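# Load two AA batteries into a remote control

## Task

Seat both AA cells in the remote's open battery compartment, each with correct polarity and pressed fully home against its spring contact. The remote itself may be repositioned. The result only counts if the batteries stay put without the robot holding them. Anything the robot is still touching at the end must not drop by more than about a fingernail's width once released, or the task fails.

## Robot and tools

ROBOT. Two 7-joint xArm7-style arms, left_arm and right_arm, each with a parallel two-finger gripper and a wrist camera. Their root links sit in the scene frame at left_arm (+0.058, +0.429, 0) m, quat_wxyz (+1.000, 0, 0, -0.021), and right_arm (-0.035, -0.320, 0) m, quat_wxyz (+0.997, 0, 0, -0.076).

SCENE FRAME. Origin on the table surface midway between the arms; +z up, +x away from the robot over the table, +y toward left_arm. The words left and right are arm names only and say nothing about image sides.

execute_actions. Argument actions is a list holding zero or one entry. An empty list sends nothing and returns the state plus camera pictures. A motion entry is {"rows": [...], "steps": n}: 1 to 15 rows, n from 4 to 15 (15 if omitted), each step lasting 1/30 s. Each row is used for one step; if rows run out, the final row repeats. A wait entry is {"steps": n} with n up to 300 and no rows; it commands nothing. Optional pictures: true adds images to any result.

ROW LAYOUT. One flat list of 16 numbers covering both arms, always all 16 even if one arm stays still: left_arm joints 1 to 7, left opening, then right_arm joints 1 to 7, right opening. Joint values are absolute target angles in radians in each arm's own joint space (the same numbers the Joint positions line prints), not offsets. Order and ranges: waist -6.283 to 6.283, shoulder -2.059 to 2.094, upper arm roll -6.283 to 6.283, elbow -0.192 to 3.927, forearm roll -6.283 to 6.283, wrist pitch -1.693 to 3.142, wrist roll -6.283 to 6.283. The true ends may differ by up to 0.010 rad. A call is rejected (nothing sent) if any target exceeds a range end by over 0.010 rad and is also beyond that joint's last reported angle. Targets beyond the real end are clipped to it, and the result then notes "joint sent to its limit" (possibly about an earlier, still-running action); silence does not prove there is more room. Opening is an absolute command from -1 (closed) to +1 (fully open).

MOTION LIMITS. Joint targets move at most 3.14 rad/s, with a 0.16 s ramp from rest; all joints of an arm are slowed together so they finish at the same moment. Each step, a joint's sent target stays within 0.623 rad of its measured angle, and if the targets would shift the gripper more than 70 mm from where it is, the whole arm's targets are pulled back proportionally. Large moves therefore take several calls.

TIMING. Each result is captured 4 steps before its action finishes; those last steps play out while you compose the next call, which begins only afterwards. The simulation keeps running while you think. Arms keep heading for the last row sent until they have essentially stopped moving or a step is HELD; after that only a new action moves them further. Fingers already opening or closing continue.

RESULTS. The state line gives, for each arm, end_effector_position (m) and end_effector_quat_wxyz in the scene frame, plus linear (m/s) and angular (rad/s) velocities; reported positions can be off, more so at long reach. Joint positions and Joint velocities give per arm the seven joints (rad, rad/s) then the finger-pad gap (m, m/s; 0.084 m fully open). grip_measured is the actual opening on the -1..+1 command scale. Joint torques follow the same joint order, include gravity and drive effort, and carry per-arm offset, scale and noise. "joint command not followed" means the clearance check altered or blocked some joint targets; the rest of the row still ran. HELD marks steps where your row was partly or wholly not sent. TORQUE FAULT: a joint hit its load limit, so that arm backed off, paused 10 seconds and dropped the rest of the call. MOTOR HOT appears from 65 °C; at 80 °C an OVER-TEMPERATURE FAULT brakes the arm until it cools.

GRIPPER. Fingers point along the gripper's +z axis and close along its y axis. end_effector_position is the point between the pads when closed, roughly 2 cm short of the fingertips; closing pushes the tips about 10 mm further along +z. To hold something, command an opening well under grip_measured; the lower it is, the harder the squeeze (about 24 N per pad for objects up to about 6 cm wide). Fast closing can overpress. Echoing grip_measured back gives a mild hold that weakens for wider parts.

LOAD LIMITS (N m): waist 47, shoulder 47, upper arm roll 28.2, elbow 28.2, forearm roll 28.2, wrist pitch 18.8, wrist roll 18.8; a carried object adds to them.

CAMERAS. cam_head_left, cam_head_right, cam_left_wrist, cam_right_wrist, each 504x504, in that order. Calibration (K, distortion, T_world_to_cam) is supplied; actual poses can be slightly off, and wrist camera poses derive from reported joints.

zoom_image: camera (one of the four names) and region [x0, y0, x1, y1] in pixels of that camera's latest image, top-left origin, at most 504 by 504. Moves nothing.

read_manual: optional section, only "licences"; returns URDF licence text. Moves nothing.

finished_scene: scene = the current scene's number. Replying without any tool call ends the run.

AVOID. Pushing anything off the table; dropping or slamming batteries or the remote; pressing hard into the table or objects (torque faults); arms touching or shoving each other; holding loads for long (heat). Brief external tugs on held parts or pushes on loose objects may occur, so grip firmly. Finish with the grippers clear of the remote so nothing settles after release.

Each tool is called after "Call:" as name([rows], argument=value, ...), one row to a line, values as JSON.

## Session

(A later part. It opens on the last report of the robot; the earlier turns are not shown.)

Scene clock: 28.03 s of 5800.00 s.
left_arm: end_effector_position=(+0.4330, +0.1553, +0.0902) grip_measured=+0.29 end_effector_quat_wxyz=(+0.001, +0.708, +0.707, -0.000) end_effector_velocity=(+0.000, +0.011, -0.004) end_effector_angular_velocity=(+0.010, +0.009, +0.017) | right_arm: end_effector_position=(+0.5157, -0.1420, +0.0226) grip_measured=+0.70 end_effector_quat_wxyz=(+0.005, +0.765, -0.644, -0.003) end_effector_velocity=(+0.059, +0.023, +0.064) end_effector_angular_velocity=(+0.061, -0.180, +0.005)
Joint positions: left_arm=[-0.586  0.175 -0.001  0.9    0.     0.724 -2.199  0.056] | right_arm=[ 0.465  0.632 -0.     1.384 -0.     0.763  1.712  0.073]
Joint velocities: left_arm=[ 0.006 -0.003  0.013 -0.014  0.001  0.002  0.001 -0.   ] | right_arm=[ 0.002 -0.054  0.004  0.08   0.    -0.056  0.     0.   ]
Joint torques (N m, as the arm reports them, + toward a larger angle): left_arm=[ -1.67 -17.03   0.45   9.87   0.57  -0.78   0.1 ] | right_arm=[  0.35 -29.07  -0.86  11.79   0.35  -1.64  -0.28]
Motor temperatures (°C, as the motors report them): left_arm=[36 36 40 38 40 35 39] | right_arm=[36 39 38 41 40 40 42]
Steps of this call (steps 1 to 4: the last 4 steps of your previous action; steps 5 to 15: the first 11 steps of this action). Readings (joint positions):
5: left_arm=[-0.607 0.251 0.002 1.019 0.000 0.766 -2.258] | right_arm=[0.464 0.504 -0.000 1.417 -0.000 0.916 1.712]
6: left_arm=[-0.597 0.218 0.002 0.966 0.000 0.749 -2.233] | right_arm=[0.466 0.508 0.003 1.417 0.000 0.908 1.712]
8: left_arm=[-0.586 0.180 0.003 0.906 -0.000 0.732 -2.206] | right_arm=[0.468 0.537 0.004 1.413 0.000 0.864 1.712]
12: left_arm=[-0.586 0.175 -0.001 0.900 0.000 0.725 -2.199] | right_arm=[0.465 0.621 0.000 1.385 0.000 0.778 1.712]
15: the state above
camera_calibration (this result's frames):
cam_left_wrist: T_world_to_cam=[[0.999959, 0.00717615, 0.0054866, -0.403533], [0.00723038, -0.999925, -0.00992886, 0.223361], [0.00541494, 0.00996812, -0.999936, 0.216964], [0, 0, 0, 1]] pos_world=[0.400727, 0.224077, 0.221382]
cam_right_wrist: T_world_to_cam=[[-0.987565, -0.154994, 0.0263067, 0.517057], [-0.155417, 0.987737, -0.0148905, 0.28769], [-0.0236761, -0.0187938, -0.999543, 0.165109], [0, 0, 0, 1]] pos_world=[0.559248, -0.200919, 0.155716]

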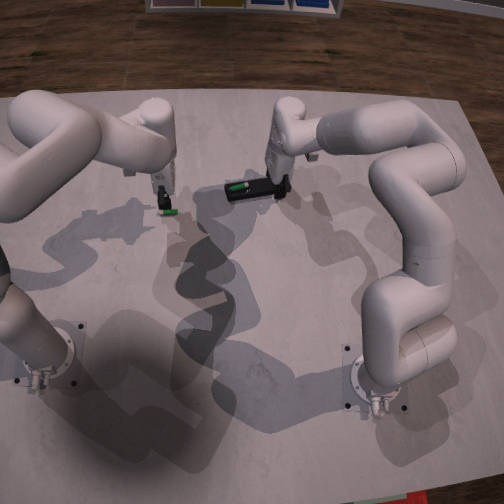

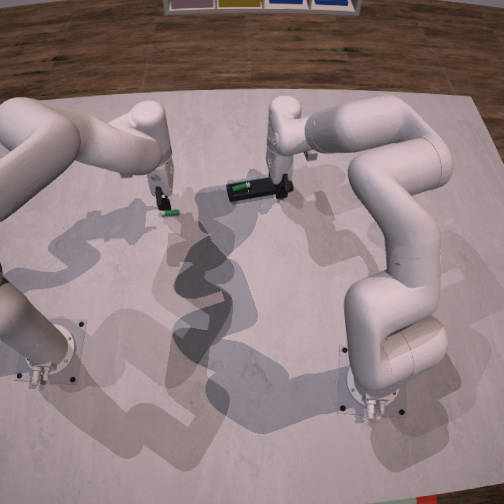

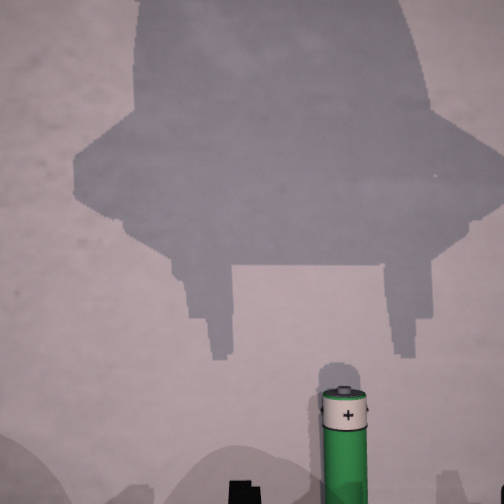

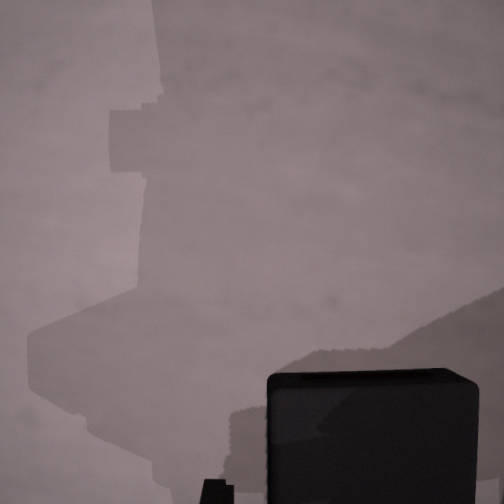

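Call:
execute_actions([
  {"rows":[[-0.587,0.205,0,0.892,0,0.687,-2.2,0.3,0.465,0.628,0,1.388,0,0.760,1.712,0.5],[-0.588,0.24,0,0.885,0,0.645,-2.201,0.3,0.465,0.628,0,1.388,0,0.760,1.712,0.4],[-0.588,0.27,0,0.88,0,0.61,-2.201,0.3,0.465,0.628,0,1.388,0,0.760,1.712,0.3],[-0.588,0.295,0,0.875,0,0.58,-2.201,0.3,0.465,0.628,0,1.388,0,0.760,1.712,0.2],[-0.588,0.31,0,0.873,0,0.563,-2.201,0.3,0.465,0.628,0,1.388,0,0.760,1.712,0.1],[-0.588,0.318,0,0.8715,0,0.5535,-2.201,0.3,0.465,0.628,0,1.388,0,0.760,1.712,0],[-0.588,0.3221,0,0.8708,0,0.5487,-2.201,0.3,0.465,0.628,0,1.388,0,0.760,1.712,-0.1],[-0.588,0.3221,0,0.8708,0,0.5487,-2.201,0.3,0.465,0.628,0,1.388,0,0.760,1.712,-0.15],[-0.588,0.3221,0,0.8708,0,0.5487,-2.201,0.3,0.465,0.628,0,1.388,0,0.760,1.712,-0.15],[-0.588,0.3221,0,0.8708,0,0.5487,-2.201,0.3,0.465,0.628,0,1.388,0,0.760,1.712,-0.15],[-0.588,0.3221,0,0.8708,0,0.5487,-2.201,0.0,0.465,0.628,0,1.388,0,0.760,1.712,-0.15],[-0.588,0.3221,0,0.8708,0,0.5487,-2.201,-0.3,0.465,0.628,0,1.388,0,0.760,1.712,-0.15],[-0.588,0.3221,0,0.8708,0,0.5487,-2.201,-0.5,0.465,0.628,0,1.388,0,0.760,1.712,-0.15],[-0.588,0.3221,0,0.8708,0,0.5487,-2.201,-0.6,0.465,0.628,0,1.388,0,0.760,1.712,-0.15]],"steps":15},
])

Call:
execute_actions([
  {"rows":[[-0.588,0.3221,0,0.8708,0,0.5487,-2.201,-0.7,0.465,0.628,0,1.388,0,0.760,1.712,-0.15],[-0.588,0.3221,0,0.8708,0,0.5487,-2.201,-0.8,0.465,0.628,0,1.388,0,0.760,1.712,-0.15],[-0.588,0.3221,0,0.8708,0,0.5487,-2.201,-0.9,0.465,0.628,0,1.388,0,0.760,1.712,-0.15],[-0.588,0.3221,0,0.8708,0,0.5487,-2.201,-1,0.465,0.628,0,1.388,0,0.760,1.712,-0.15]],"steps":12},
], pictures=true)

Scene clock: 28.87 s of 5800.00 s.
left_arm: end_effector_position=(+0.4300, +0.1574, +0.0226) grip_measured=+0.19 end_effector_quat_wxyz=(-0.004, +0.707, +0.707, -0.001) end_effector_velocity=(+0.061, -0.046, +0.064) end_effector_angular_velocity=(-0.125, -0.171, -0.001) | right_arm: end_effector_position=(+0.5192, -0.1408, +0.0270) grip_measured=+0.09 end_effector_quat_wxyz=(-0.000, +0.765, -0.644, +0.000) end_effector_velocity=(+0.000, +0.000, +0.000) end_effector_angular_velocity=(+0.000, -0.000, +0.001)
Joint positions: left_arm=[-0.588  0.325  0.     0.868 -0.     0.551 -2.201  0.052] | right_arm=[0.465 0.628 0.    1.388 0.    0.76  1.712 0.048]
Joint velocities: left_arm=[ 0.    -0.066 -0.002  0.093 -0.001 -0.053  0.    -0.207] | right_arm=[ 0. -0.  0. -0. -0. -0. -0.  0.]
Joint torques (N m, as the arm reports them, + toward a larger angle): left_arm=[ -1.72 -18.1    0.05   8.71   0.66  -0.51   0.05] | right_arm=[  0.2  -25.89  -0.72  10.51   0.35  -1.7   -0.36]
Motor temperatures (°C, as the motors report them): left_arm=[36 36 40 38 40 35 39] | right_arm=[36 39 38 41 40 40 42]
Steps of this call (steps 1 to 4: the last 4 steps of your previous action; steps 5 to 14: the robot went on to your last target; steps 15 to 25: the first 11 steps of this action). Readings (joint positions):
15: left_arm=[-0.585 0.174 -0.000 0.898 -0.000 0.724 -2.198] | right_arm=[0.465 0.628 0.000 1.388 0.000 0.760 1.712]
16: left_arm=[-0.585 0.178 0.000 0.898 0.000 0.716 -2.199] | right_arm=[0.465 0.628 0.000 1.388 0.000 0.760 1.712]
18: left_arm=[-0.587 0.216 0.000 0.894 0.000 0.664 -2.200] | right_arm=[0.465 0.628 0.000 1.388 0.000 0.760 1.712]
22: left_arm=[-0.588 0.318 -0.000 0.867 -0.000 0.564 -2.201] | right_arm=[0.465 0.628 0.000 1.388 0.000 0.760 1.712]
25: the state above

Scene clock: 29.27 s of 5800.00 s.
left_arm: end_effector_position=(+0.4330, +0.1551, +0.0261) grip_measured=-0.69 end_effector_quat_wxyz=(+0.001, +0.707, +0.707, +0.000) end_effector_velocity=(+0.000, +0.001, -0.000) end_effector_angular_velocity=(-0.000, +0.001, +0.002) | right_arm: end_effector_position=(+0.5192, -0.1408, +0.0270) grip_measured=+0.09 end_effector_quat_wxyz=(-0.000, +0.765, -0.644, +0.000) end_effector_velocity=(-0.000, -0.000, -0.000) end_effector_angular_velocity=(-0.000, +0.001, -0.002)
Joint positions: left_arm=[-0.588  0.321  0.     0.872  0.     0.548 -2.201  0.014] | right_arm=[0.465 0.628 0.    1.388 0.    0.76  1.712 0.048]
Joint velocities: left_arm=[ 0.002  0.    -0.    -0.    -0.001  0.     0.001  0.   ] | right_arm=[-0.001  0.    -0.    -0.001  0.     0.001  0.001  0.   ]
Joint torques (N m, as the arm reports them, + toward a larger angle): left_arm=[ -2.12 -15.85   0.21   7.77   0.62  -0.61   0.17] | right_arm=[  0.41 -25.86  -0.74  10.4    0.34  -1.67  -0.37]
Motor temperatures (°C, as the motors report them): left_arm=[36 36 40 38 40 35 39] | right_arm=[36 39 38 41 40 40 42]
Steps of this call (steps 1 to 4: the last 4 steps of your previous action; steps 5 to 12: the first 8 steps of this action). Readings (joint positions):
5: left_arm=[-0.588 0.320 -0.000 0.872 0.000 0.548 -2.201] | right_arm=[0.465 0.628 0.000 1.388 0.000 0.760 1.712]
6: left_arm=[-0.588 0.320 -0.000 0.872 0.000 0.548 -2.201] | right_arm=[0.465 0.628 0.000 1.388 0.000 0.760 1.712]
8: left_arm=[-0.588 0.321 0.000 0.872 0.000 0.548 -2.201] | right_arm=[0.465 0.628 0.000 1.388 0.000 0.760 1.712]
12: the state above
camera_calibration (this result's frames):
cam_left_wrist: T_world_to_cam=[[0.999934, 0.00906093, 0.00705575, -0.403495], [0.00912484, -0.999917, -0.00907875, 0.221683], [0.00697291, 0.00914253, -0.999934, 0.15234], [0, 0, 0, 1]] pos_world=[0.400384, 0.223928, 0.157189]
cam_right_wrist: T_world_to_cam=[[-0.987792, -0.155062, 0.0149192, 0.52103], [-0.155258, 0.987788, -0.0130466, 0.287061], [-0.012714, -0.0152036, -0.999804, 0.164445], [0, 0, 0, 1]] pos_world=[0.561329, -0.200263, 0.160384]

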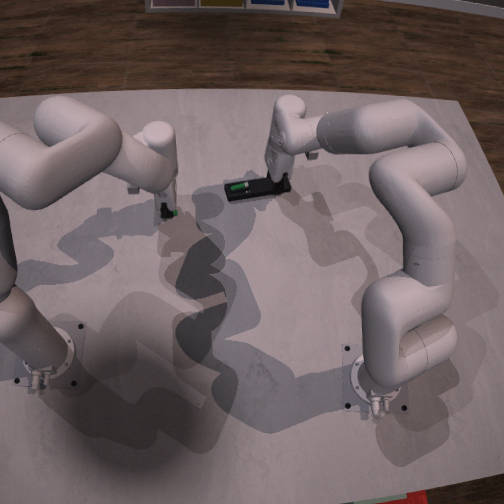

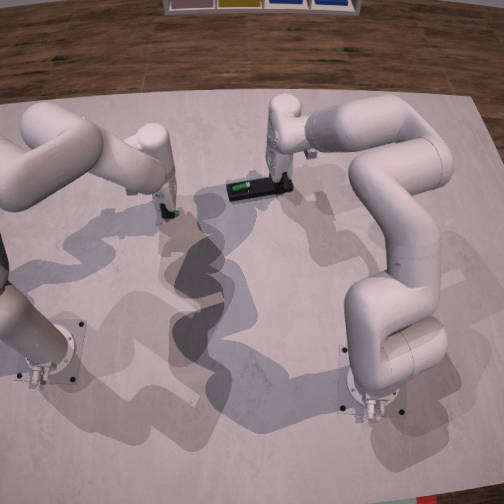

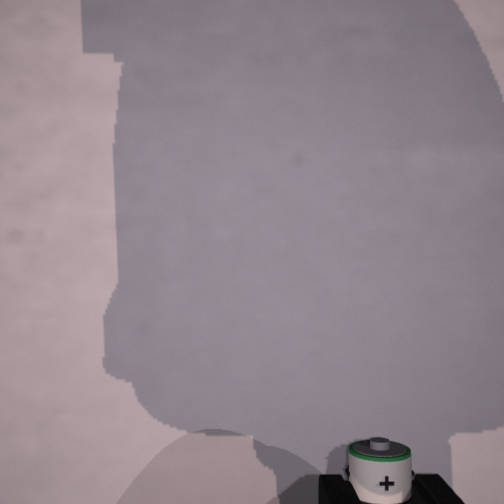

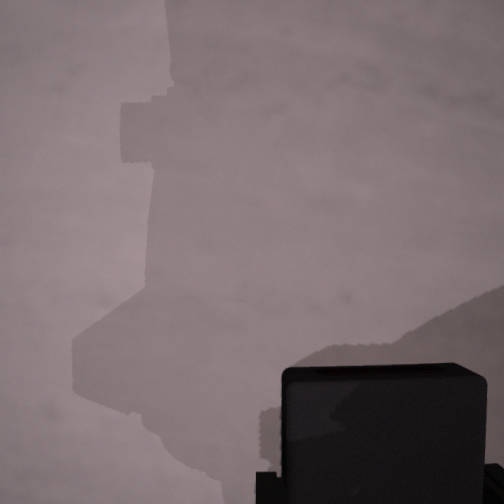

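Call:
zoom_image(camera="cam_head_right", region=[215,165,295,215])

Region (215, 165, 295, 215) of cam_head_right's 504x504 image, scaled by 6.300, with more detail than that image has; it fills the top 315 rows of this view, and the rest is white.

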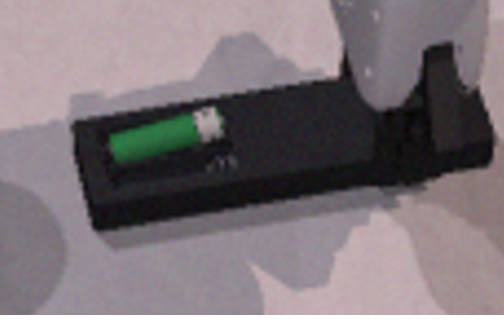

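Call:
execute_actions([
  {"rows":[[-0.588,0.31,0,0.873,0,0.563,-2.201,-1,0.465,0.628,0,1.388,0,0.760,1.712,-0.15],[-0.588,0.28,0,0.878,0,0.598,-2.201,-1,0.465,0.628,0,1.388,0,0.760,1.712,-0.15],[-0.588,0.24,0,0.885,0,0.645,-2.201,-1,0.465,0.628,0,1.388,0,0.760,1.712,-0.15],[-0.588,0.2,0,0.893,0,0.693,-2.201,-1,0.465,0.628,0,1.388,0,0.760,1.712,-0.15],[-0.6,0.2,0,0.94,0,0.74,-2.23,-1,0.465,0.628,0,1.388,0,0.760,1.712,-0.15],[-0.63,0.26,0,1.05,0,0.79,-2.29,-1,0.465,0.628,0,1.388,0,0.760,1.712,-0.15],[-0.66,0.34,0,1.18,0,0.84,-2.35,-1,0.465,0.628,0,1.388,0,0.760,1.712,-0.15],[-0.69,0.42,0,1.31,0,0.89,-2.41,-1,0.465,0.628,0,1.388,0,0.760,1.712,-0.15],[-0.72,0.5,0,1.43,0,0.93,-2.46,-1,0.465,0.628,0,1.388,0,0.760,1.712,-0.15],[-0.745,0.58,0,1.54,0,0.96,-2.51,-1,0.465,0.628,0,1.388,0,0.760,1.712,-0.15],[-0.765,0.65,0,1.64,0,0.99,-2.545,-1,0.465,0.628,0,1.388,0,0.760,1.712,-0.15],[-0.7758,0.6877,0,1.6916,0,1.0039,-2.564,-1,0.465,0.628,0,1.388,0,0.760,1.712,-0.15]],"steps":15},
])

Call:
execute_actions([
  {"steps":16},
], pictures=true)

Scene clock: 30.27 s of 5800.00 s.
left_arm: end_effector_position=(+0.4678, +0.0948, +0.1149) grip_measured=-0.69 end_effector_quat_wxyz=(+0.019, +0.684, +0.729, +0.002) end_effector_velocity=(+0.161, -0.507, -0.000) end_effector_angular_velocity=(-0.002, +0.072, +0.322) | right_arm: end_effector_position=(+0.5192, -0.1408, +0.0269) grip_measured=+0.09 end_effector_quat_wxyz=(-0.000, +0.765, -0.644, +0.000) end_effector_velocity=(-0.000, -0.000, -0.000) end_effector_angular_velocity=(+0.001, +0.001, -0.001)
Joint positions: left_arm=[-0.644  0.294  0.002  1.141  0.     0.808 -2.319  0.014] | right_arm=[0.465 0.628 0.    1.388 0.    0.76  1.712 0.048]
Joint velocities: left_arm=[-0.492  1.345 -0.058  1.951  0.     0.662 -0.87  -0.   ] | right_arm=[-0.     0.    -0.    -0.001  0.001 -0.    -0.    -0.   ]
Joint torques (N m, as the arm reports them, + toward a larger angle): left_arm=[-2.51 -9.09 -0.55  4.17  0.42  0.15  0.12] | right_arm=[  0.31 -25.67  -0.74  10.25   0.37  -1.61  -0.35]
Motor temperatures (°C, as the motors report them): left_arm=[36 36 40 38 40 35 39] | right_arm=[36 39 38 41 40 40 42]
Steps of this call (steps 1 to 4: the last 4 steps of your previous action; steps 5 to 15: the robot went on to your last target; steps 16 to 19: nothing new was sent; steps 20 to 30: the first 11 steps of this action). Readings (joint positions):
20: left_arm=[-0.588 0.321 0.000 0.872 0.000 0.549 -2.201] | right_arm=[0.465 0.628 0.000 1.388 0.000 0.760 1.712]
21: left_arm=[-0.588 0.319 -0.000 0.872 -0.000 0.555 -2.201] | right_arm=[0.465 0.628 0.000 1.388 0.000 0.760 1.712]
23: left_arm=[-0.588 0.293 -0.000 0.870 -0.000 0.596 -2.201] | right_arm=[0.465 0.628 0.000 1.388 0.000 0.760 1.712]
27: left_arm=[-0.599 0.212 0.003 0.948 -0.000 0.736 -2.231] | right_arm=[0.465 0.628 0.000 1.388 0.000 0.760 1.712]
30: the state above

Scene clock: 30.80 s of 5800.00 s.
left_arm: end_effector_position=(+0.4937, -0.0308, +0.0915) grip_measured=-0.69 end_effector_quat_wxyz=(+0.001, +0.640, +0.768, +0.001) end_effector_velocity=(+0.005, -0.001, +0.006) end_effector_angular_velocity=(-0.010, -0.008, +0.007) | right_arm: end_effector_position=(+0.5192, -0.1408, +0.0269) grip_measured=+0.09 end_effector_quat_wxyz=(-0.000, +0.765, -0.644, +0.000) end_effector_velocity=(+0.000, -0.000, +0.000) end_effector_angular_velocity=(+0.000, -0.000, -0.002)
Joint positions: left_arm=[-0.773  0.685  0.003  1.691  0.     1.004 -2.564  0.014] | right_arm=[0.465 0.628 0.    1.388 0.    0.76  1.712 0.048]
Joint velocities: left_arm=[ 0.006 -0.003 -0.001  0.009 -0.    -0.    -0.002 -0.   ] | right_arm=[-0.001 -0.     0.     0.    -0.    -0.     0.001  0.   ]
Joint torques (N m, as the arm reports them, + toward a larger angle): left_arm=[ -5.42 -23.96  -1.58  10.76   0.55  -0.77   0.22] | right_arm=[  0.23 -25.32  -0.78  10.17   0.38  -1.62  -0.34]
Motor temperatures (°C, as the motors report them): left_arm=[36 36 40 38 40 35 39] | right_arm=[36 39 38 41 40 40 42]
Kept back: nothing.
Steps of this call (steps 1 to 4: the last 4 steps of your previous action; steps 5 to 16: the robot went on to your last target). Readings (joint positions):
1: left_arm=[-0.660 0.341 0.000 1.204 0.000 0.831 -2.347] | right_arm=[0.465 0.628 0.000 1.388 0.000 0.760 1.712]
2: left_arm=[-0.676 0.389 -0.001 1.265 0.000 0.854 -2.376] | right_arm=[0.465 0.628 0.000 1.388 0.000 0.760 1.712]
4: left_arm=[-0.706 0.484 -0.000 1.393 0.000 0.900 -2.433] | right_arm=[0.465 0.628 0.000 1.388 0.000 0.760 1.712]
8: left_arm=[-0.765 0.656 -0.002 1.640 -0.000 0.984 -2.540] | right_arm=[0.465 0.628 0.000 1.388 0.000 0.760 1.712]
16: the state above
camera_calibration (this result's frames):
cam_left_wrist: T_world_to_cam=[[0.982127, 0.188057, 0.0077869, -0.44874], [0.18813, -0.982091, -0.0101821, -0.0519313], [0.00573263, 0.0114651, -0.999918, 0.219709], [0, 0, 0, 1]] pos_world=[0.44923, 0.0308683, 0.222656]
cam_right_wrist: T_world_to_cam=[[-0.987791, -0.155062, 0.0150141, 0.520996], [-0.15526, 0.987787, -0.0130655, 0.28707], [-0.0128048, -0.015237, -0.999802, 0.164445], [0, 0, 0, 1]] pos_world=[0.561311, -0.200271, 0.16034]

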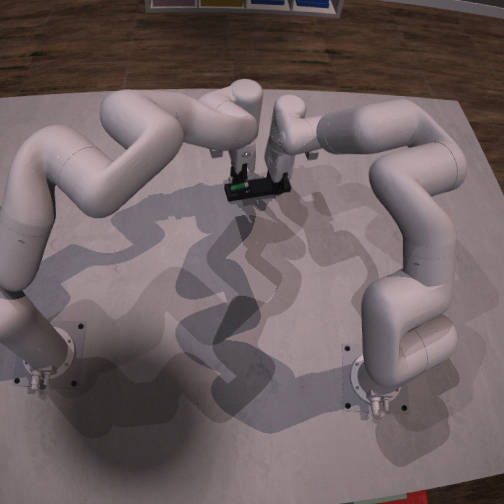

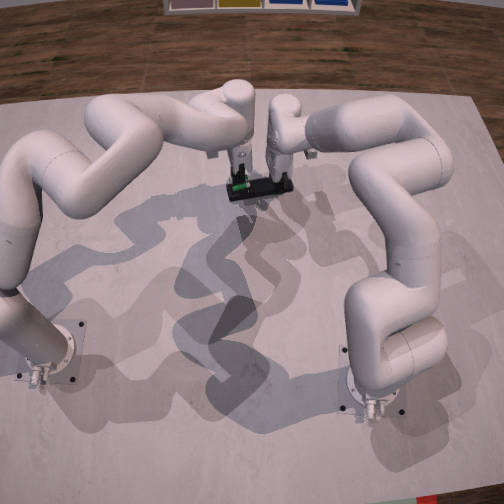

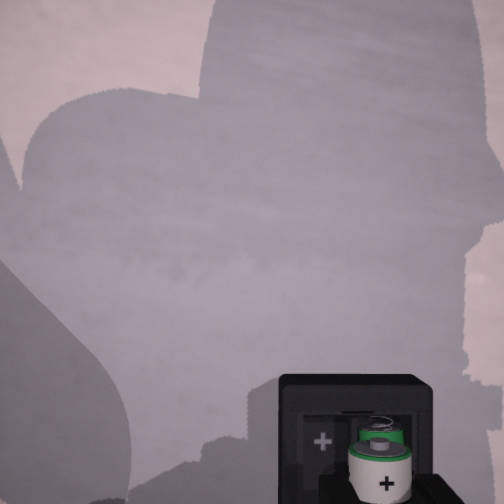

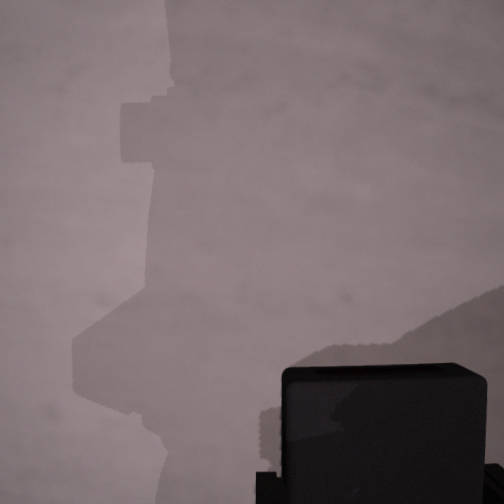

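Call:
execute_actions([
  {"rows":[[-0.7758,0.6877,0,1.6916,0,1.0039,-2.564,-1,0.465,0.628,0,1.388,0,0.760,1.712,-0.15]],"steps":8},
], pictures=true)

Scene clock: 31.47 s of 5800.00 s.
left_arm: end_effector_position=(+0.4908, -0.0333, +0.0901) grip_measured=-0.69 end_effector_quat_wxyz=(+0.000, +0.642, +0.766, -0.000) end_effector_velocity=(+0.001, +0.001, +0.000) end_effector_angular_velocity=(+0.001, -0.002, +0.002) | right_arm: end_effector_position=(+0.5192, -0.1408, +0.0269) grip_measured=+0.09 end_effector_quat_wxyz=(-0.000, +0.765, -0.644, +0.000) end_effector_velocity=(+0.000, +0.001, +0.000) end_effector_angular_velocity=(-0.000, -0.000, +0.001)
Joint positions: left_arm=[-0.776  0.688 -0.     1.692 -0.     1.004 -2.564  0.014] | right_arm=[0.465 0.628 0.    1.388 0.    0.76  1.712 0.048]
Joint velocities: left_arm=[ 0.002  0.     0.     0.002  0.002  0.    -0.001 -0.   ] | right_arm=[ 0.001  0.    -0.     0.001 -0.     0.     0.     0.   ]
Joint torques (N m, as the arm reports them, + toward a larger angle): left_arm=[ -1.85 -24.9   -0.06  11.35   0.51  -0.91   0.1 ] | right_arm=[  0.33 -25.33  -0.77  10.12   0.39  -1.67  -0.34]
Motor temperatures (°C, as the motors report them): left_arm=[36 36 40 38 40 35 39] | right_arm=[36 39 38 41 40 40 42]
Steps of this call (steps 1 to 15: the robot went on to your last target; step 16: nothing new was sent; steps 17 to 20: the first 4 steps of this action). Readings (joint positions):
17: left_arm=[-0.776 0.688 -0.000 1.692 -0.000 1.004 -2.564] | right_arm=[0.465 0.628 0.000 1.388 0.000 0.760 1.712]
18: left_arm=[-0.776 0.688 -0.000 1.692 -0.000 1.004 -2.564] | right_arm=[0.465 0.628 0.000 1.388 0.000 0.760 1.712]
20: the state above
camera_calibration (this result's frames):
cam_left_wrist: T_world_to_cam=[[0.983069, 0.183173, 0.00471523, -0.445736], [0.183215, -0.983014, -0.0107895, -0.0513435], [0.00265879, 0.0114707, -0.999931, 0.219795], [0, 0, 0, 1]] pos_world=[0.447012, 0.0286543, 0.221328]
cam_right_wrist: T_world_to_cam=[[-0.98779, -0.155061, 0.0150342, 0.520989], [-0.15526, 0.987787, -0.0130691, 0.287071], [-0.0128241, -0.0152437, -0.999802, 0.164445], [0, 0, 0, 1]] pos_world=[0.561308, -0.200273, 0.160331]

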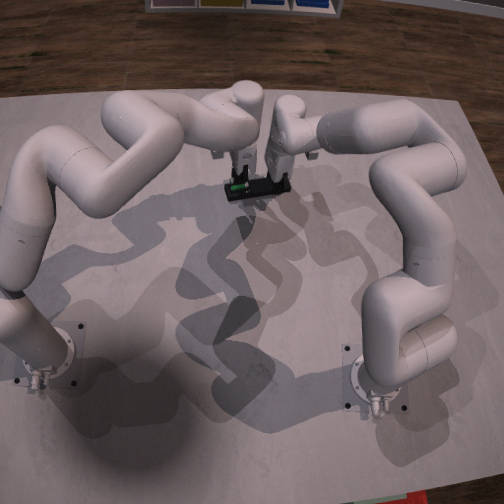

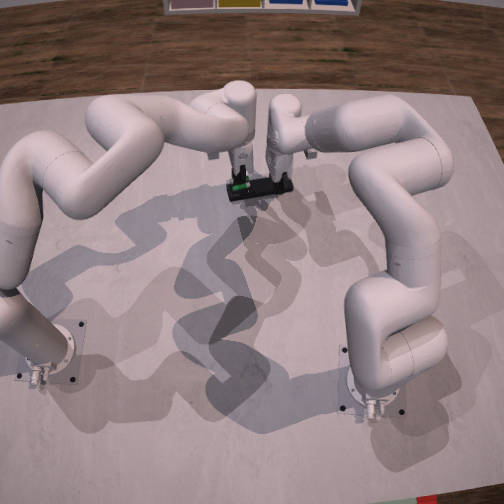

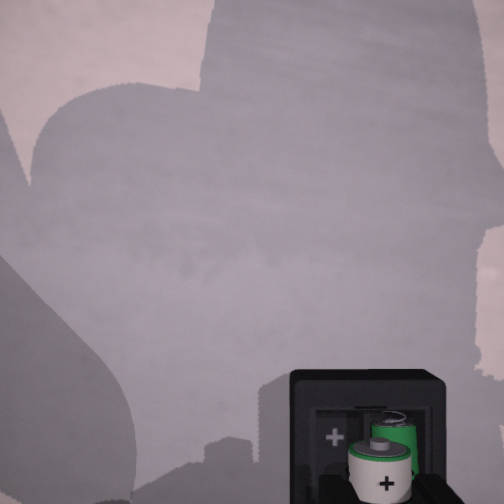

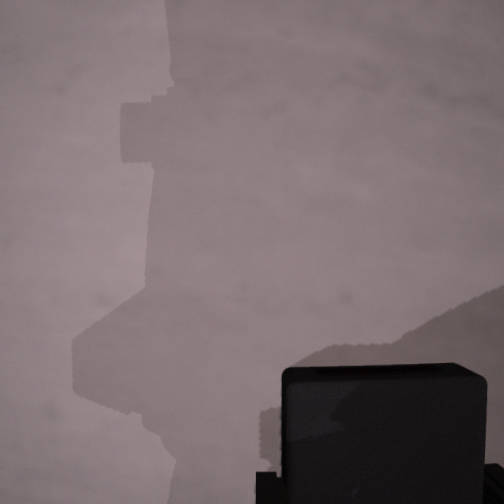

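Call:
execute_actions([
  {"rows":[[-0.7765,0.687,0,1.690,0,1.003,-2.565,-1,0.465,0.628,0,1.388,0,0.760,1.712,-0.15],[-0.7775,0.6855,0,1.687,0,1.002,-2.566,-1,0.465,0.628,0,1.388,0,0.760,1.712,-0.15],[-0.7784,0.6842,0,1.6856,0,1.0014,-2.5665,-1,0.465,0.628,0,1.388,0,0.760,1.712,-0.15],[-0.7784,0.692,0,1.6825,0,0.9905,-2.5665,-1,0.465,0.628,0,1.388,0,0.760,1.712,-0.15],[-0.7784,0.700,0,1.6793,0,0.9793,-2.5665,-1,0.465,0.628,0,1.388,0,0.760,1.712,-0.15],[-0.7784,0.708,0,1.6761,0,0.9681,-2.5665,-1,0.465,0.628,0,1.388,0,0.760,1.712,-0.15],[-0.7784,0.716,0,1.6729,0,0.9569,-2.5665,-1,0.465,0.628,0,1.388,0,0.760,1.712,-0.15],[-0.7784,0.723,0,1.6701,0,0.9471,-2.5665,-1,0.465,0.628,0,1.388,0,0.760,1.712,-0.15],[-0.7784,0.729,0,1.6677,0,0.9387,-2.5665,-1,0.465,0.628,0,1.388,0,0.760,1.712,-0.15],[-0.7784,0.734,0,1.6657,0,0.9317,-2.5665,-1,0.465,0.628,0,1.388,0,0.760,1.712,-0.15],[-0.7784,0.738,0,1.6641,0,0.9261,-2.5665,-1,0.465,0.628,0,1.388,0,0.760,1.712,-0.15],[-0.7784,0.7415,0,1.6627,0,0.9212,-2.5665,-1,0.465,0.628,0,1.388,0,0.760,1.712,-0.15],[-0.7784,0.7445,0,1.6615,0,0.917,-2.5665,-1,0.465,0.628,0,1.388,0,0.760,1.712,-0.15],[-0.7784,0.7468,0,1.6606,0,0.9138,-2.5665,-1,0.465,0.628,0,1.388,0,0.760,1.712,-0.15]],"steps":15},
])

Call:
execute_actions([
  {"steps":8},
], pictures=true)

Scene clock: 32.67 s of 5800.00 s.
left_arm: end_effector_position=(+0.4882, -0.0329, +0.0577) grip_measured=-0.69 end_effector_quat_wxyz=(-0.002, +0.642, +0.766, +0.000) end_effector_velocity=(-0.011, +0.019, -0.147) end_effector_angular_velocity=(+0.050, +0.043, +0.008) | right_arm: end_effector_position=(+0.5192, -0.1409, +0.0269) grip_measured=+0.09 end_effector_quat_wxyz=(-0.000, +0.765, -0.644, +0.000) end_effector_velocity=(+0.000, +0.000, +0.000) end_effector_angular_velocity=(-0.000, -0.000, +0.001)
Joint positions: left_arm=[-0.778  0.73   0.     1.666 -0.     0.941 -2.566  0.014] | right_arm=[0.465 0.628 0.    1.388 0.    0.76  1.712 0.048]
Joint velocities: left_arm=[ 0.003  0.2    0.005 -0.094 -0.001 -0.229  0.    -0.   ] | right_arm=[ 0.     0.     0.     0.    -0.001  0.    -0.    -0.   ]
Joint torques (N m, as the arm reports them, + toward a larger angle): left_arm=[ -2.   -28.55  -0.18  12.55   0.57  -1.05   0.11] | right_arm=[  0.4  -25.39  -0.73  10.15   0.31  -1.62  -0.37]
Motor temperatures (°C, as the motors report them): left_arm=[36 36 40 38 40 35 39] | right_arm=[36 39 38 41 40 40 42]
Steps of this call (steps 1 to 4: the last 4 steps of your previous action; steps 5 to 15: the robot went on to your last target; steps 16 to 25: nothing new was sent; steps 26 to 36: the first 11 steps of this action). Readings (joint positions):
26: left_arm=[-0.776 0.688 0.000 1.692 -0.000 1.004 -2.564] | right_arm=[0.465 0.628 0.000 1.388 0.000 0.760 1.712]
27: left_arm=[-0.776 0.687 0.000 1.691 0.000 1.003 -2.565] | right_arm=[0.465 0.628 0.000 1.388 0.000 0.760 1.712]
29: left_arm=[-0.777 0.686 0.000 1.687 0.000 1.002 -2.566] | right_arm=[0.465 0.628 0.000 1.388 0.000 0.760 1.712]
33: left_arm=[-0.779 0.705 -0.000 1.678 -0.000 0.968 -2.566] | right_arm=[0.465 0.628 0.000 1.388 0.000 0.760 1.712]
36: the state above

Scene clock: 32.93 s of 5800.00 s.
left_arm: end_effector_position=(+0.4895, -0.0342, +0.0484) grip_measured=-0.69 end_effector_quat_wxyz=(+0.001, +0.642, +0.766, -0.000) end_effector_velocity=(-0.000, -0.000, -0.002) end_effector_angular_velocity=(+0.000, -0.001, -0.004) | right_arm: end_effector_position=(+0.5191, -0.1409, +0.0269) grip_measured=+0.09 end_effector_quat_wxyz=(+0.000, +0.765, -0.644, -0.000) end_effector_velocity=(-0.001, -0.000, -0.000) end_effector_angular_velocity=(-0.000, +0.002, -0.000)
Joint positions: left_arm=[-0.778  0.745  0.     1.662  0.     0.914 -2.566  0.014] | right_arm=[ 0.465  0.628 -0.     1.388  0.     0.76   1.712  0.048]
Joint velocities: left_arm=[-0.001  0.003 -0.    -0.003  0.002 -0.007  0.002  0.   ] | right_arm=[ 0.    -0.    -0.    -0.001  0.001  0.    -0.    -0.   ]
Joint torques (N m, as the arm reports them, + toward a larger angle): left_arm=[ -2.41 -24.19  -0.33  10.17   0.57  -0.8    0.06] | right_arm=[  0.28 -25.21  -0.68  10.12   0.23  -1.6   -0.37]
Motor temperatures (°C, as the motors report them): left_arm=[36 36 40 38 40 35 39] | right_arm=[36 39 38 41 40 40 42]
Kept back: nothing.
Steps of this call (steps 1 to 4: the last 4 steps of your previous action; steps 5 to 8: the robot went on to your last target). Readings (joint positions):
1: left_arm=[-0.778 0.736 0.000 1.663 -0.000 0.933 -2.566] | right_arm=[0.465 0.628 0.000 1.388 0.000 0.760 1.712]
2: left_arm=[-0.778 0.740 0.000 1.662 -0.000 0.927 -2.566] | right_arm=[0.465 0.628 0.000 1.388 0.000 0.760 1.712]
4: left_arm=[-0.778 0.745 0.000 1.661 0.000 0.918 -2.567] | right_arm=[0.465 0.628 -0.000 1.388 0.000 0.760 1.712]
8: the state above
camera_calibration (this result's frames):
cam_left_wrist: T_world_to_cam=[[0.983061, 0.183173, 0.006173, -0.444187], [0.183222, -0.983033, -0.00868428, -0.052561], [0.00447754, 0.00966822, -0.999943, 0.177219], [0, 0, 0, 1]] pos_world=[0.4455, 0.0279805, 0.179494]
cam_right_wrist: T_world_to_cam=[[-0.987804, -0.154969, 0.0151072, 0.520987], [-0.155169, 0.987802, -0.0130619, 0.287037], [-0.0128987, -0.0152468, -0.999801, 0.164467], [0, 0, 0, 1]] pos_world=[0.561294, -0.200291, 0.160313]

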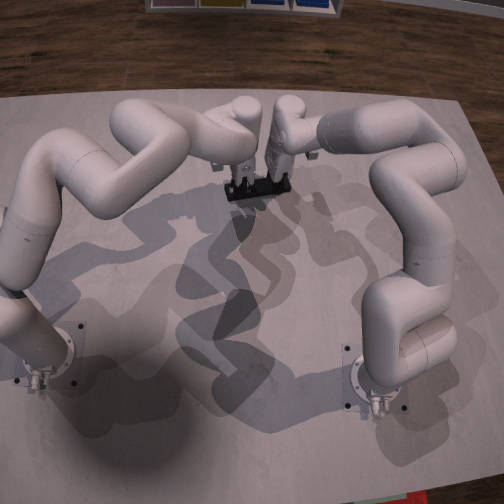

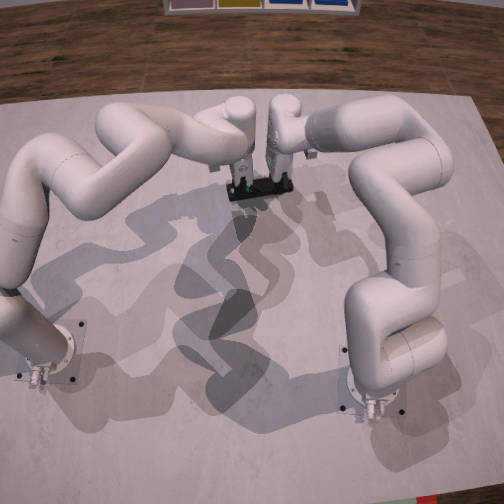

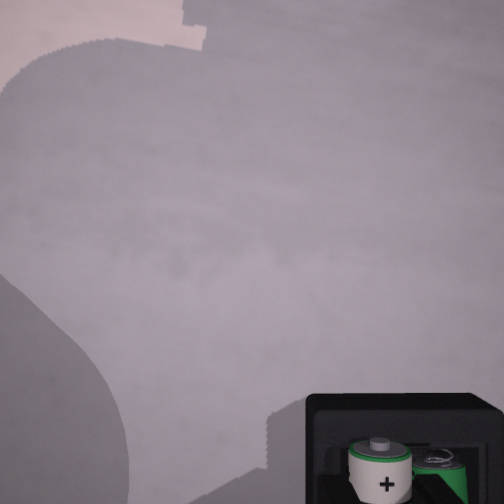

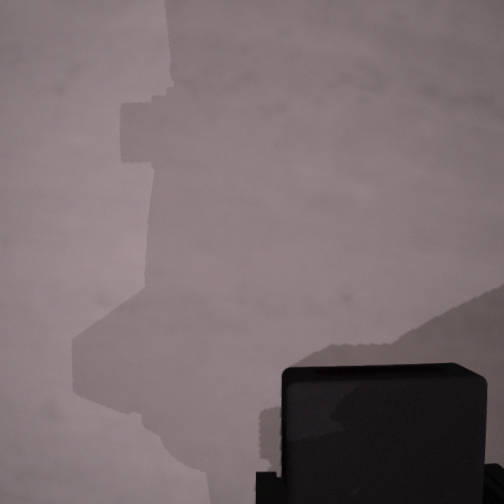

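Call:
execute_actions([
  {"rows":[[-0.7784,0.7455,0,1.6606,0,0.9151,-2.5665,-0.7,0.465,0.628,0,1.388,0,0.760,1.712,-0.15],[-0.7784,0.7455,0,1.6606,0,0.9151,-2.5665,-0.6,0.465,0.628,0,1.388,0,0.760,1.712,-0.15],[-0.7784,0.7455,0,1.6606,0,0.9151,-2.5665,-0.55,0.465,0.628,0,1.388,0,0.760,1.712,-0.15],[-0.7784,0.7455,0,1.6606,0,0.9151,-2.5665,-0.5,0.465,0.628,0,1.388,0,0.760,1.712,-0.15],[-0.7784,0.7455,0,1.6606,0,0.9151,-2.5665,-0.5,0.465,0.628,0,1.388,0,0.760,1.712,-0.15],[-0.7784,0.7455,0,1.6606,0,0.9151,-2.5665,-0.5,0.465,0.628,0,1.388,0,0.760,1.712,-0.15],[-0.7784,0.738,0,1.6641,0,0.9261,-2.5665,-0.5,0.465,0.628,0,1.388,0,0.760,1.712,-0.15],[-0.7784,0.729,0,1.6677,0,0.9387,-2.5665,-0.5,0.465,0.628,0,1.388,0,0.760,1.712,-0.15],[-0.7784,0.716,0,1.6729,0,0.9569,-2.5665,-0.5,0.465,0.628,0,1.388,0,0.760,1.712,-0.15],[-0.7784,0.700,0,1.6793,0,0.9793,-2.5665,-0.5,0.465,0.628,0,1.388,0,0.760,1.712,-0.15],[-0.7784,0.6842,0,1.6856,0,1.0014,-2.5665,-0.5,0.465,0.628,0,1.388,0,0.760,1.712,-0.15]],"steps":15},
])

Call:
execute_actions([
  {"steps":8},
], pictures=true)

Scene clock: 33.70 s of 5800.00 s.
left_arm: end_effector_position=(+0.4874, -0.0315, +0.0627) grip_measured=-0.52 end_effector_quat_wxyz=(-0.005, +0.642, +0.767, +0.001) end_effector_velocity=(+0.012, -0.001, +0.265) end_effector_angular_velocity=(-0.013, -0.020, +0.009) | right_arm: end_effector_position=(+0.5192, -0.1409, +0.0269) grip_measured=+0.09 end_effector_quat_wxyz=(-0.000, +0.765, -0.644, +0.000) end_effector_velocity=(+0.000, -0.000, +0.000) end_effector_angular_velocity=(+0.000, -0.001, -0.001)
Joint positions: left_arm=[-0.778  0.722  0.     1.668  0.     0.957 -2.567  0.021] | right_arm=[ 0.465  0.628 -0.     1.388 -0.     0.76   1.712  0.048]
Joint velocities: left_arm=[ 0.006 -0.381  0.007  0.159  0.002  0.518  0.001 -0.   ] | right_arm=[-0.001 -0.    -0.    -0.     0.    -0.001  0.    -0.   ]
Joint torques (N m, as the arm reports them, + toward a larger angle): left_arm=[ -2.41 -31.28  -0.43  13.43   0.52  -1.06   0.07] | right_arm=[  0.43 -25.34  -0.7   10.2    0.32  -1.67  -0.37]
Motor temperatures (°C, as the motors report them): left_arm=[36 36 40 38 40 35 39] | right_arm=[36 39 38 41 40 40 42]
Steps of this call (steps 1 to 12: the robot went on to your last target; steps 13 to 23: the first 11 steps of this action). Readings (joint positions):
13: left_arm=[-0.778 0.746 0.000 1.662 0.000 0.914 -2.566] | right_arm=[0.465 0.628 -0.000 1.388 0.000 0.760 1.712]
14: left_arm=[-0.778 0.746 0.000 1.661 0.000 0.914 -2.566] | right_arm=[0.465 0.628 -0.000 1.388 0.000 0.760 1.712]
16: left_arm=[-0.778 0.746 -0.000 1.659 -0.000 0.915 -2.566] | right_arm=[0.465 0.628 -0.000 1.388 -0.000 0.760 1.712]
20: left_arm=[-0.779 0.745 -0.001 1.660 -0.000 0.920 -2.567] | right_arm=[0.465 0.628 -0.000 1.388 -0.000 0.760 1.712]
23: the state above

Scene clock: 33.97 s of 5800.00 s.
left_arm: end_effector_position=(+0.4884, -0.0333, +0.0890) grip_measured=-0.52 end_effector_quat_wxyz=(-0.001, +0.642, +0.766, +0.000) end_effector_velocity=(-0.024, +0.027, -0.063) end_effector_angular_velocity=(+0.098, +0.091, +0.001) | right_arm: end_effector_position=(+0.5192, -0.1409, +0.0269) grip_measured=+0.09 end_effector_quat_wxyz=(-0.000, +0.765, -0.644, +0.000) end_effector_velocity=(-0.000, +0.000, +0.000) end_effector_angular_velocity=(-0.001, +0.000, +0.001)
Joint positions: left_arm=[-0.778  0.685 -0.     1.684 -0.     1.001 -2.567  0.021] | right_arm=[ 0.465  0.628 -0.     1.388 -0.     0.76   1.712  0.048]
Joint velocities: left_arm=[ 0.     0.061  0.001 -0.059 -0.     0.014  0.    -0.   ] | right_arm=[ 0.    -0.     0.    -0.    -0.001  0.     0.     0.   ]
Joint torques (N m, as the arm reports them, + toward a larger angle): left_arm=[ -1.69 -26.96   0.05  12.29   0.65  -0.95   0.18] | right_arm=[  0.49 -25.22  -0.66  10.02   0.34  -1.61  -0.35]
Motor temperatures (°C, as the motors report them): left_arm=[36 36 40 38 40 35 39] | right_arm=[36 39 38 41 40 40 42]
Kept back: nothing.
Steps of this call (steps 1 to 4: the last 4 steps of your previous action; steps 5 to 8: the robot went on to your last target). Readings (joint positions):
1: left_arm=[-0.778 0.708 0.001 1.674 0.000 0.975 -2.567] | right_arm=[0.465 0.628 -0.000 1.388 -0.000 0.760 1.712]
2: left_arm=[-0.778 0.694 0.000 1.681 0.000 0.989 -2.567] | right_arm=[0.465 0.628 -0.000 1.388 -0.000 0.760 1.712]
4: left_arm=[-0.778 0.679 0.000 1.692 0.000 0.998 -2.567] | right_arm=[0.465 0.628 -0.000 1.388 -0.000 0.760 1.712]
8: the state above
camera_calibration (this result's frames):
cam_left_wrist: T_world_to_cam=[[0.983112, 0.182971, 0.00357913, -0.443351], [0.183002, -0.983033, -0.0125086, -0.0506735], [0.0012297, 0.0129523, -0.999915, 0.219535], [0, 0, 0, 1]] pos_world=[0.444867, 0.028463, 0.22047]
cam_right_wrist: T_world_to_cam=[[-0.987791, -0.155053, 0.0150603, 0.520982], [-0.155252, 0.987788, -0.0130846, 0.287079], [-0.0128475, -0.015263, -0.999801, 0.164442], [0, 0, 0, 1]] pos_world=[0.561304, -0.200284, 0.160319]

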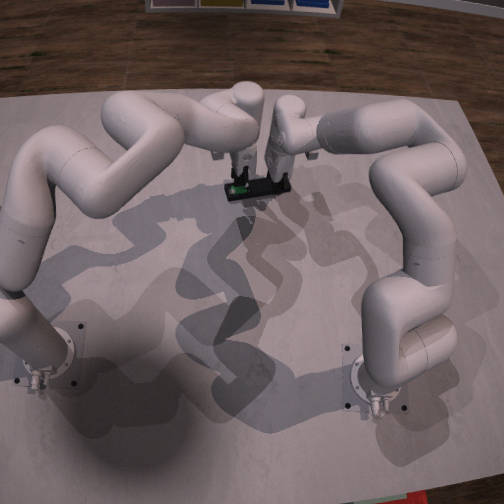

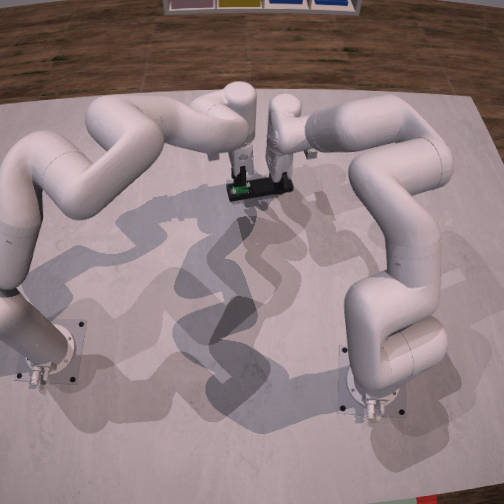

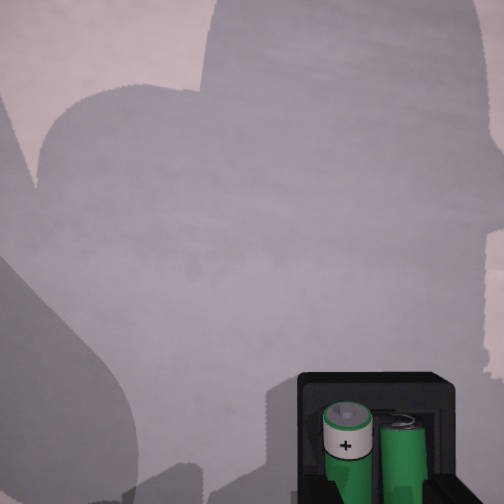

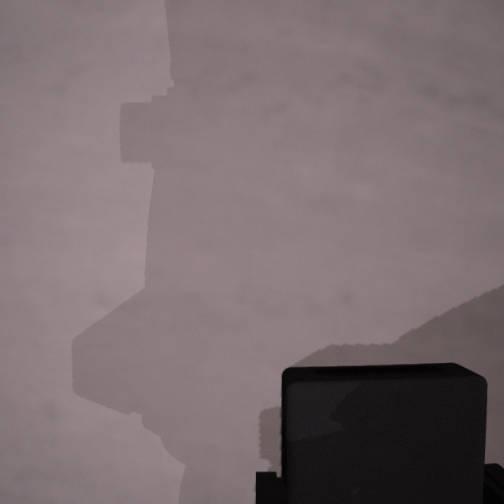

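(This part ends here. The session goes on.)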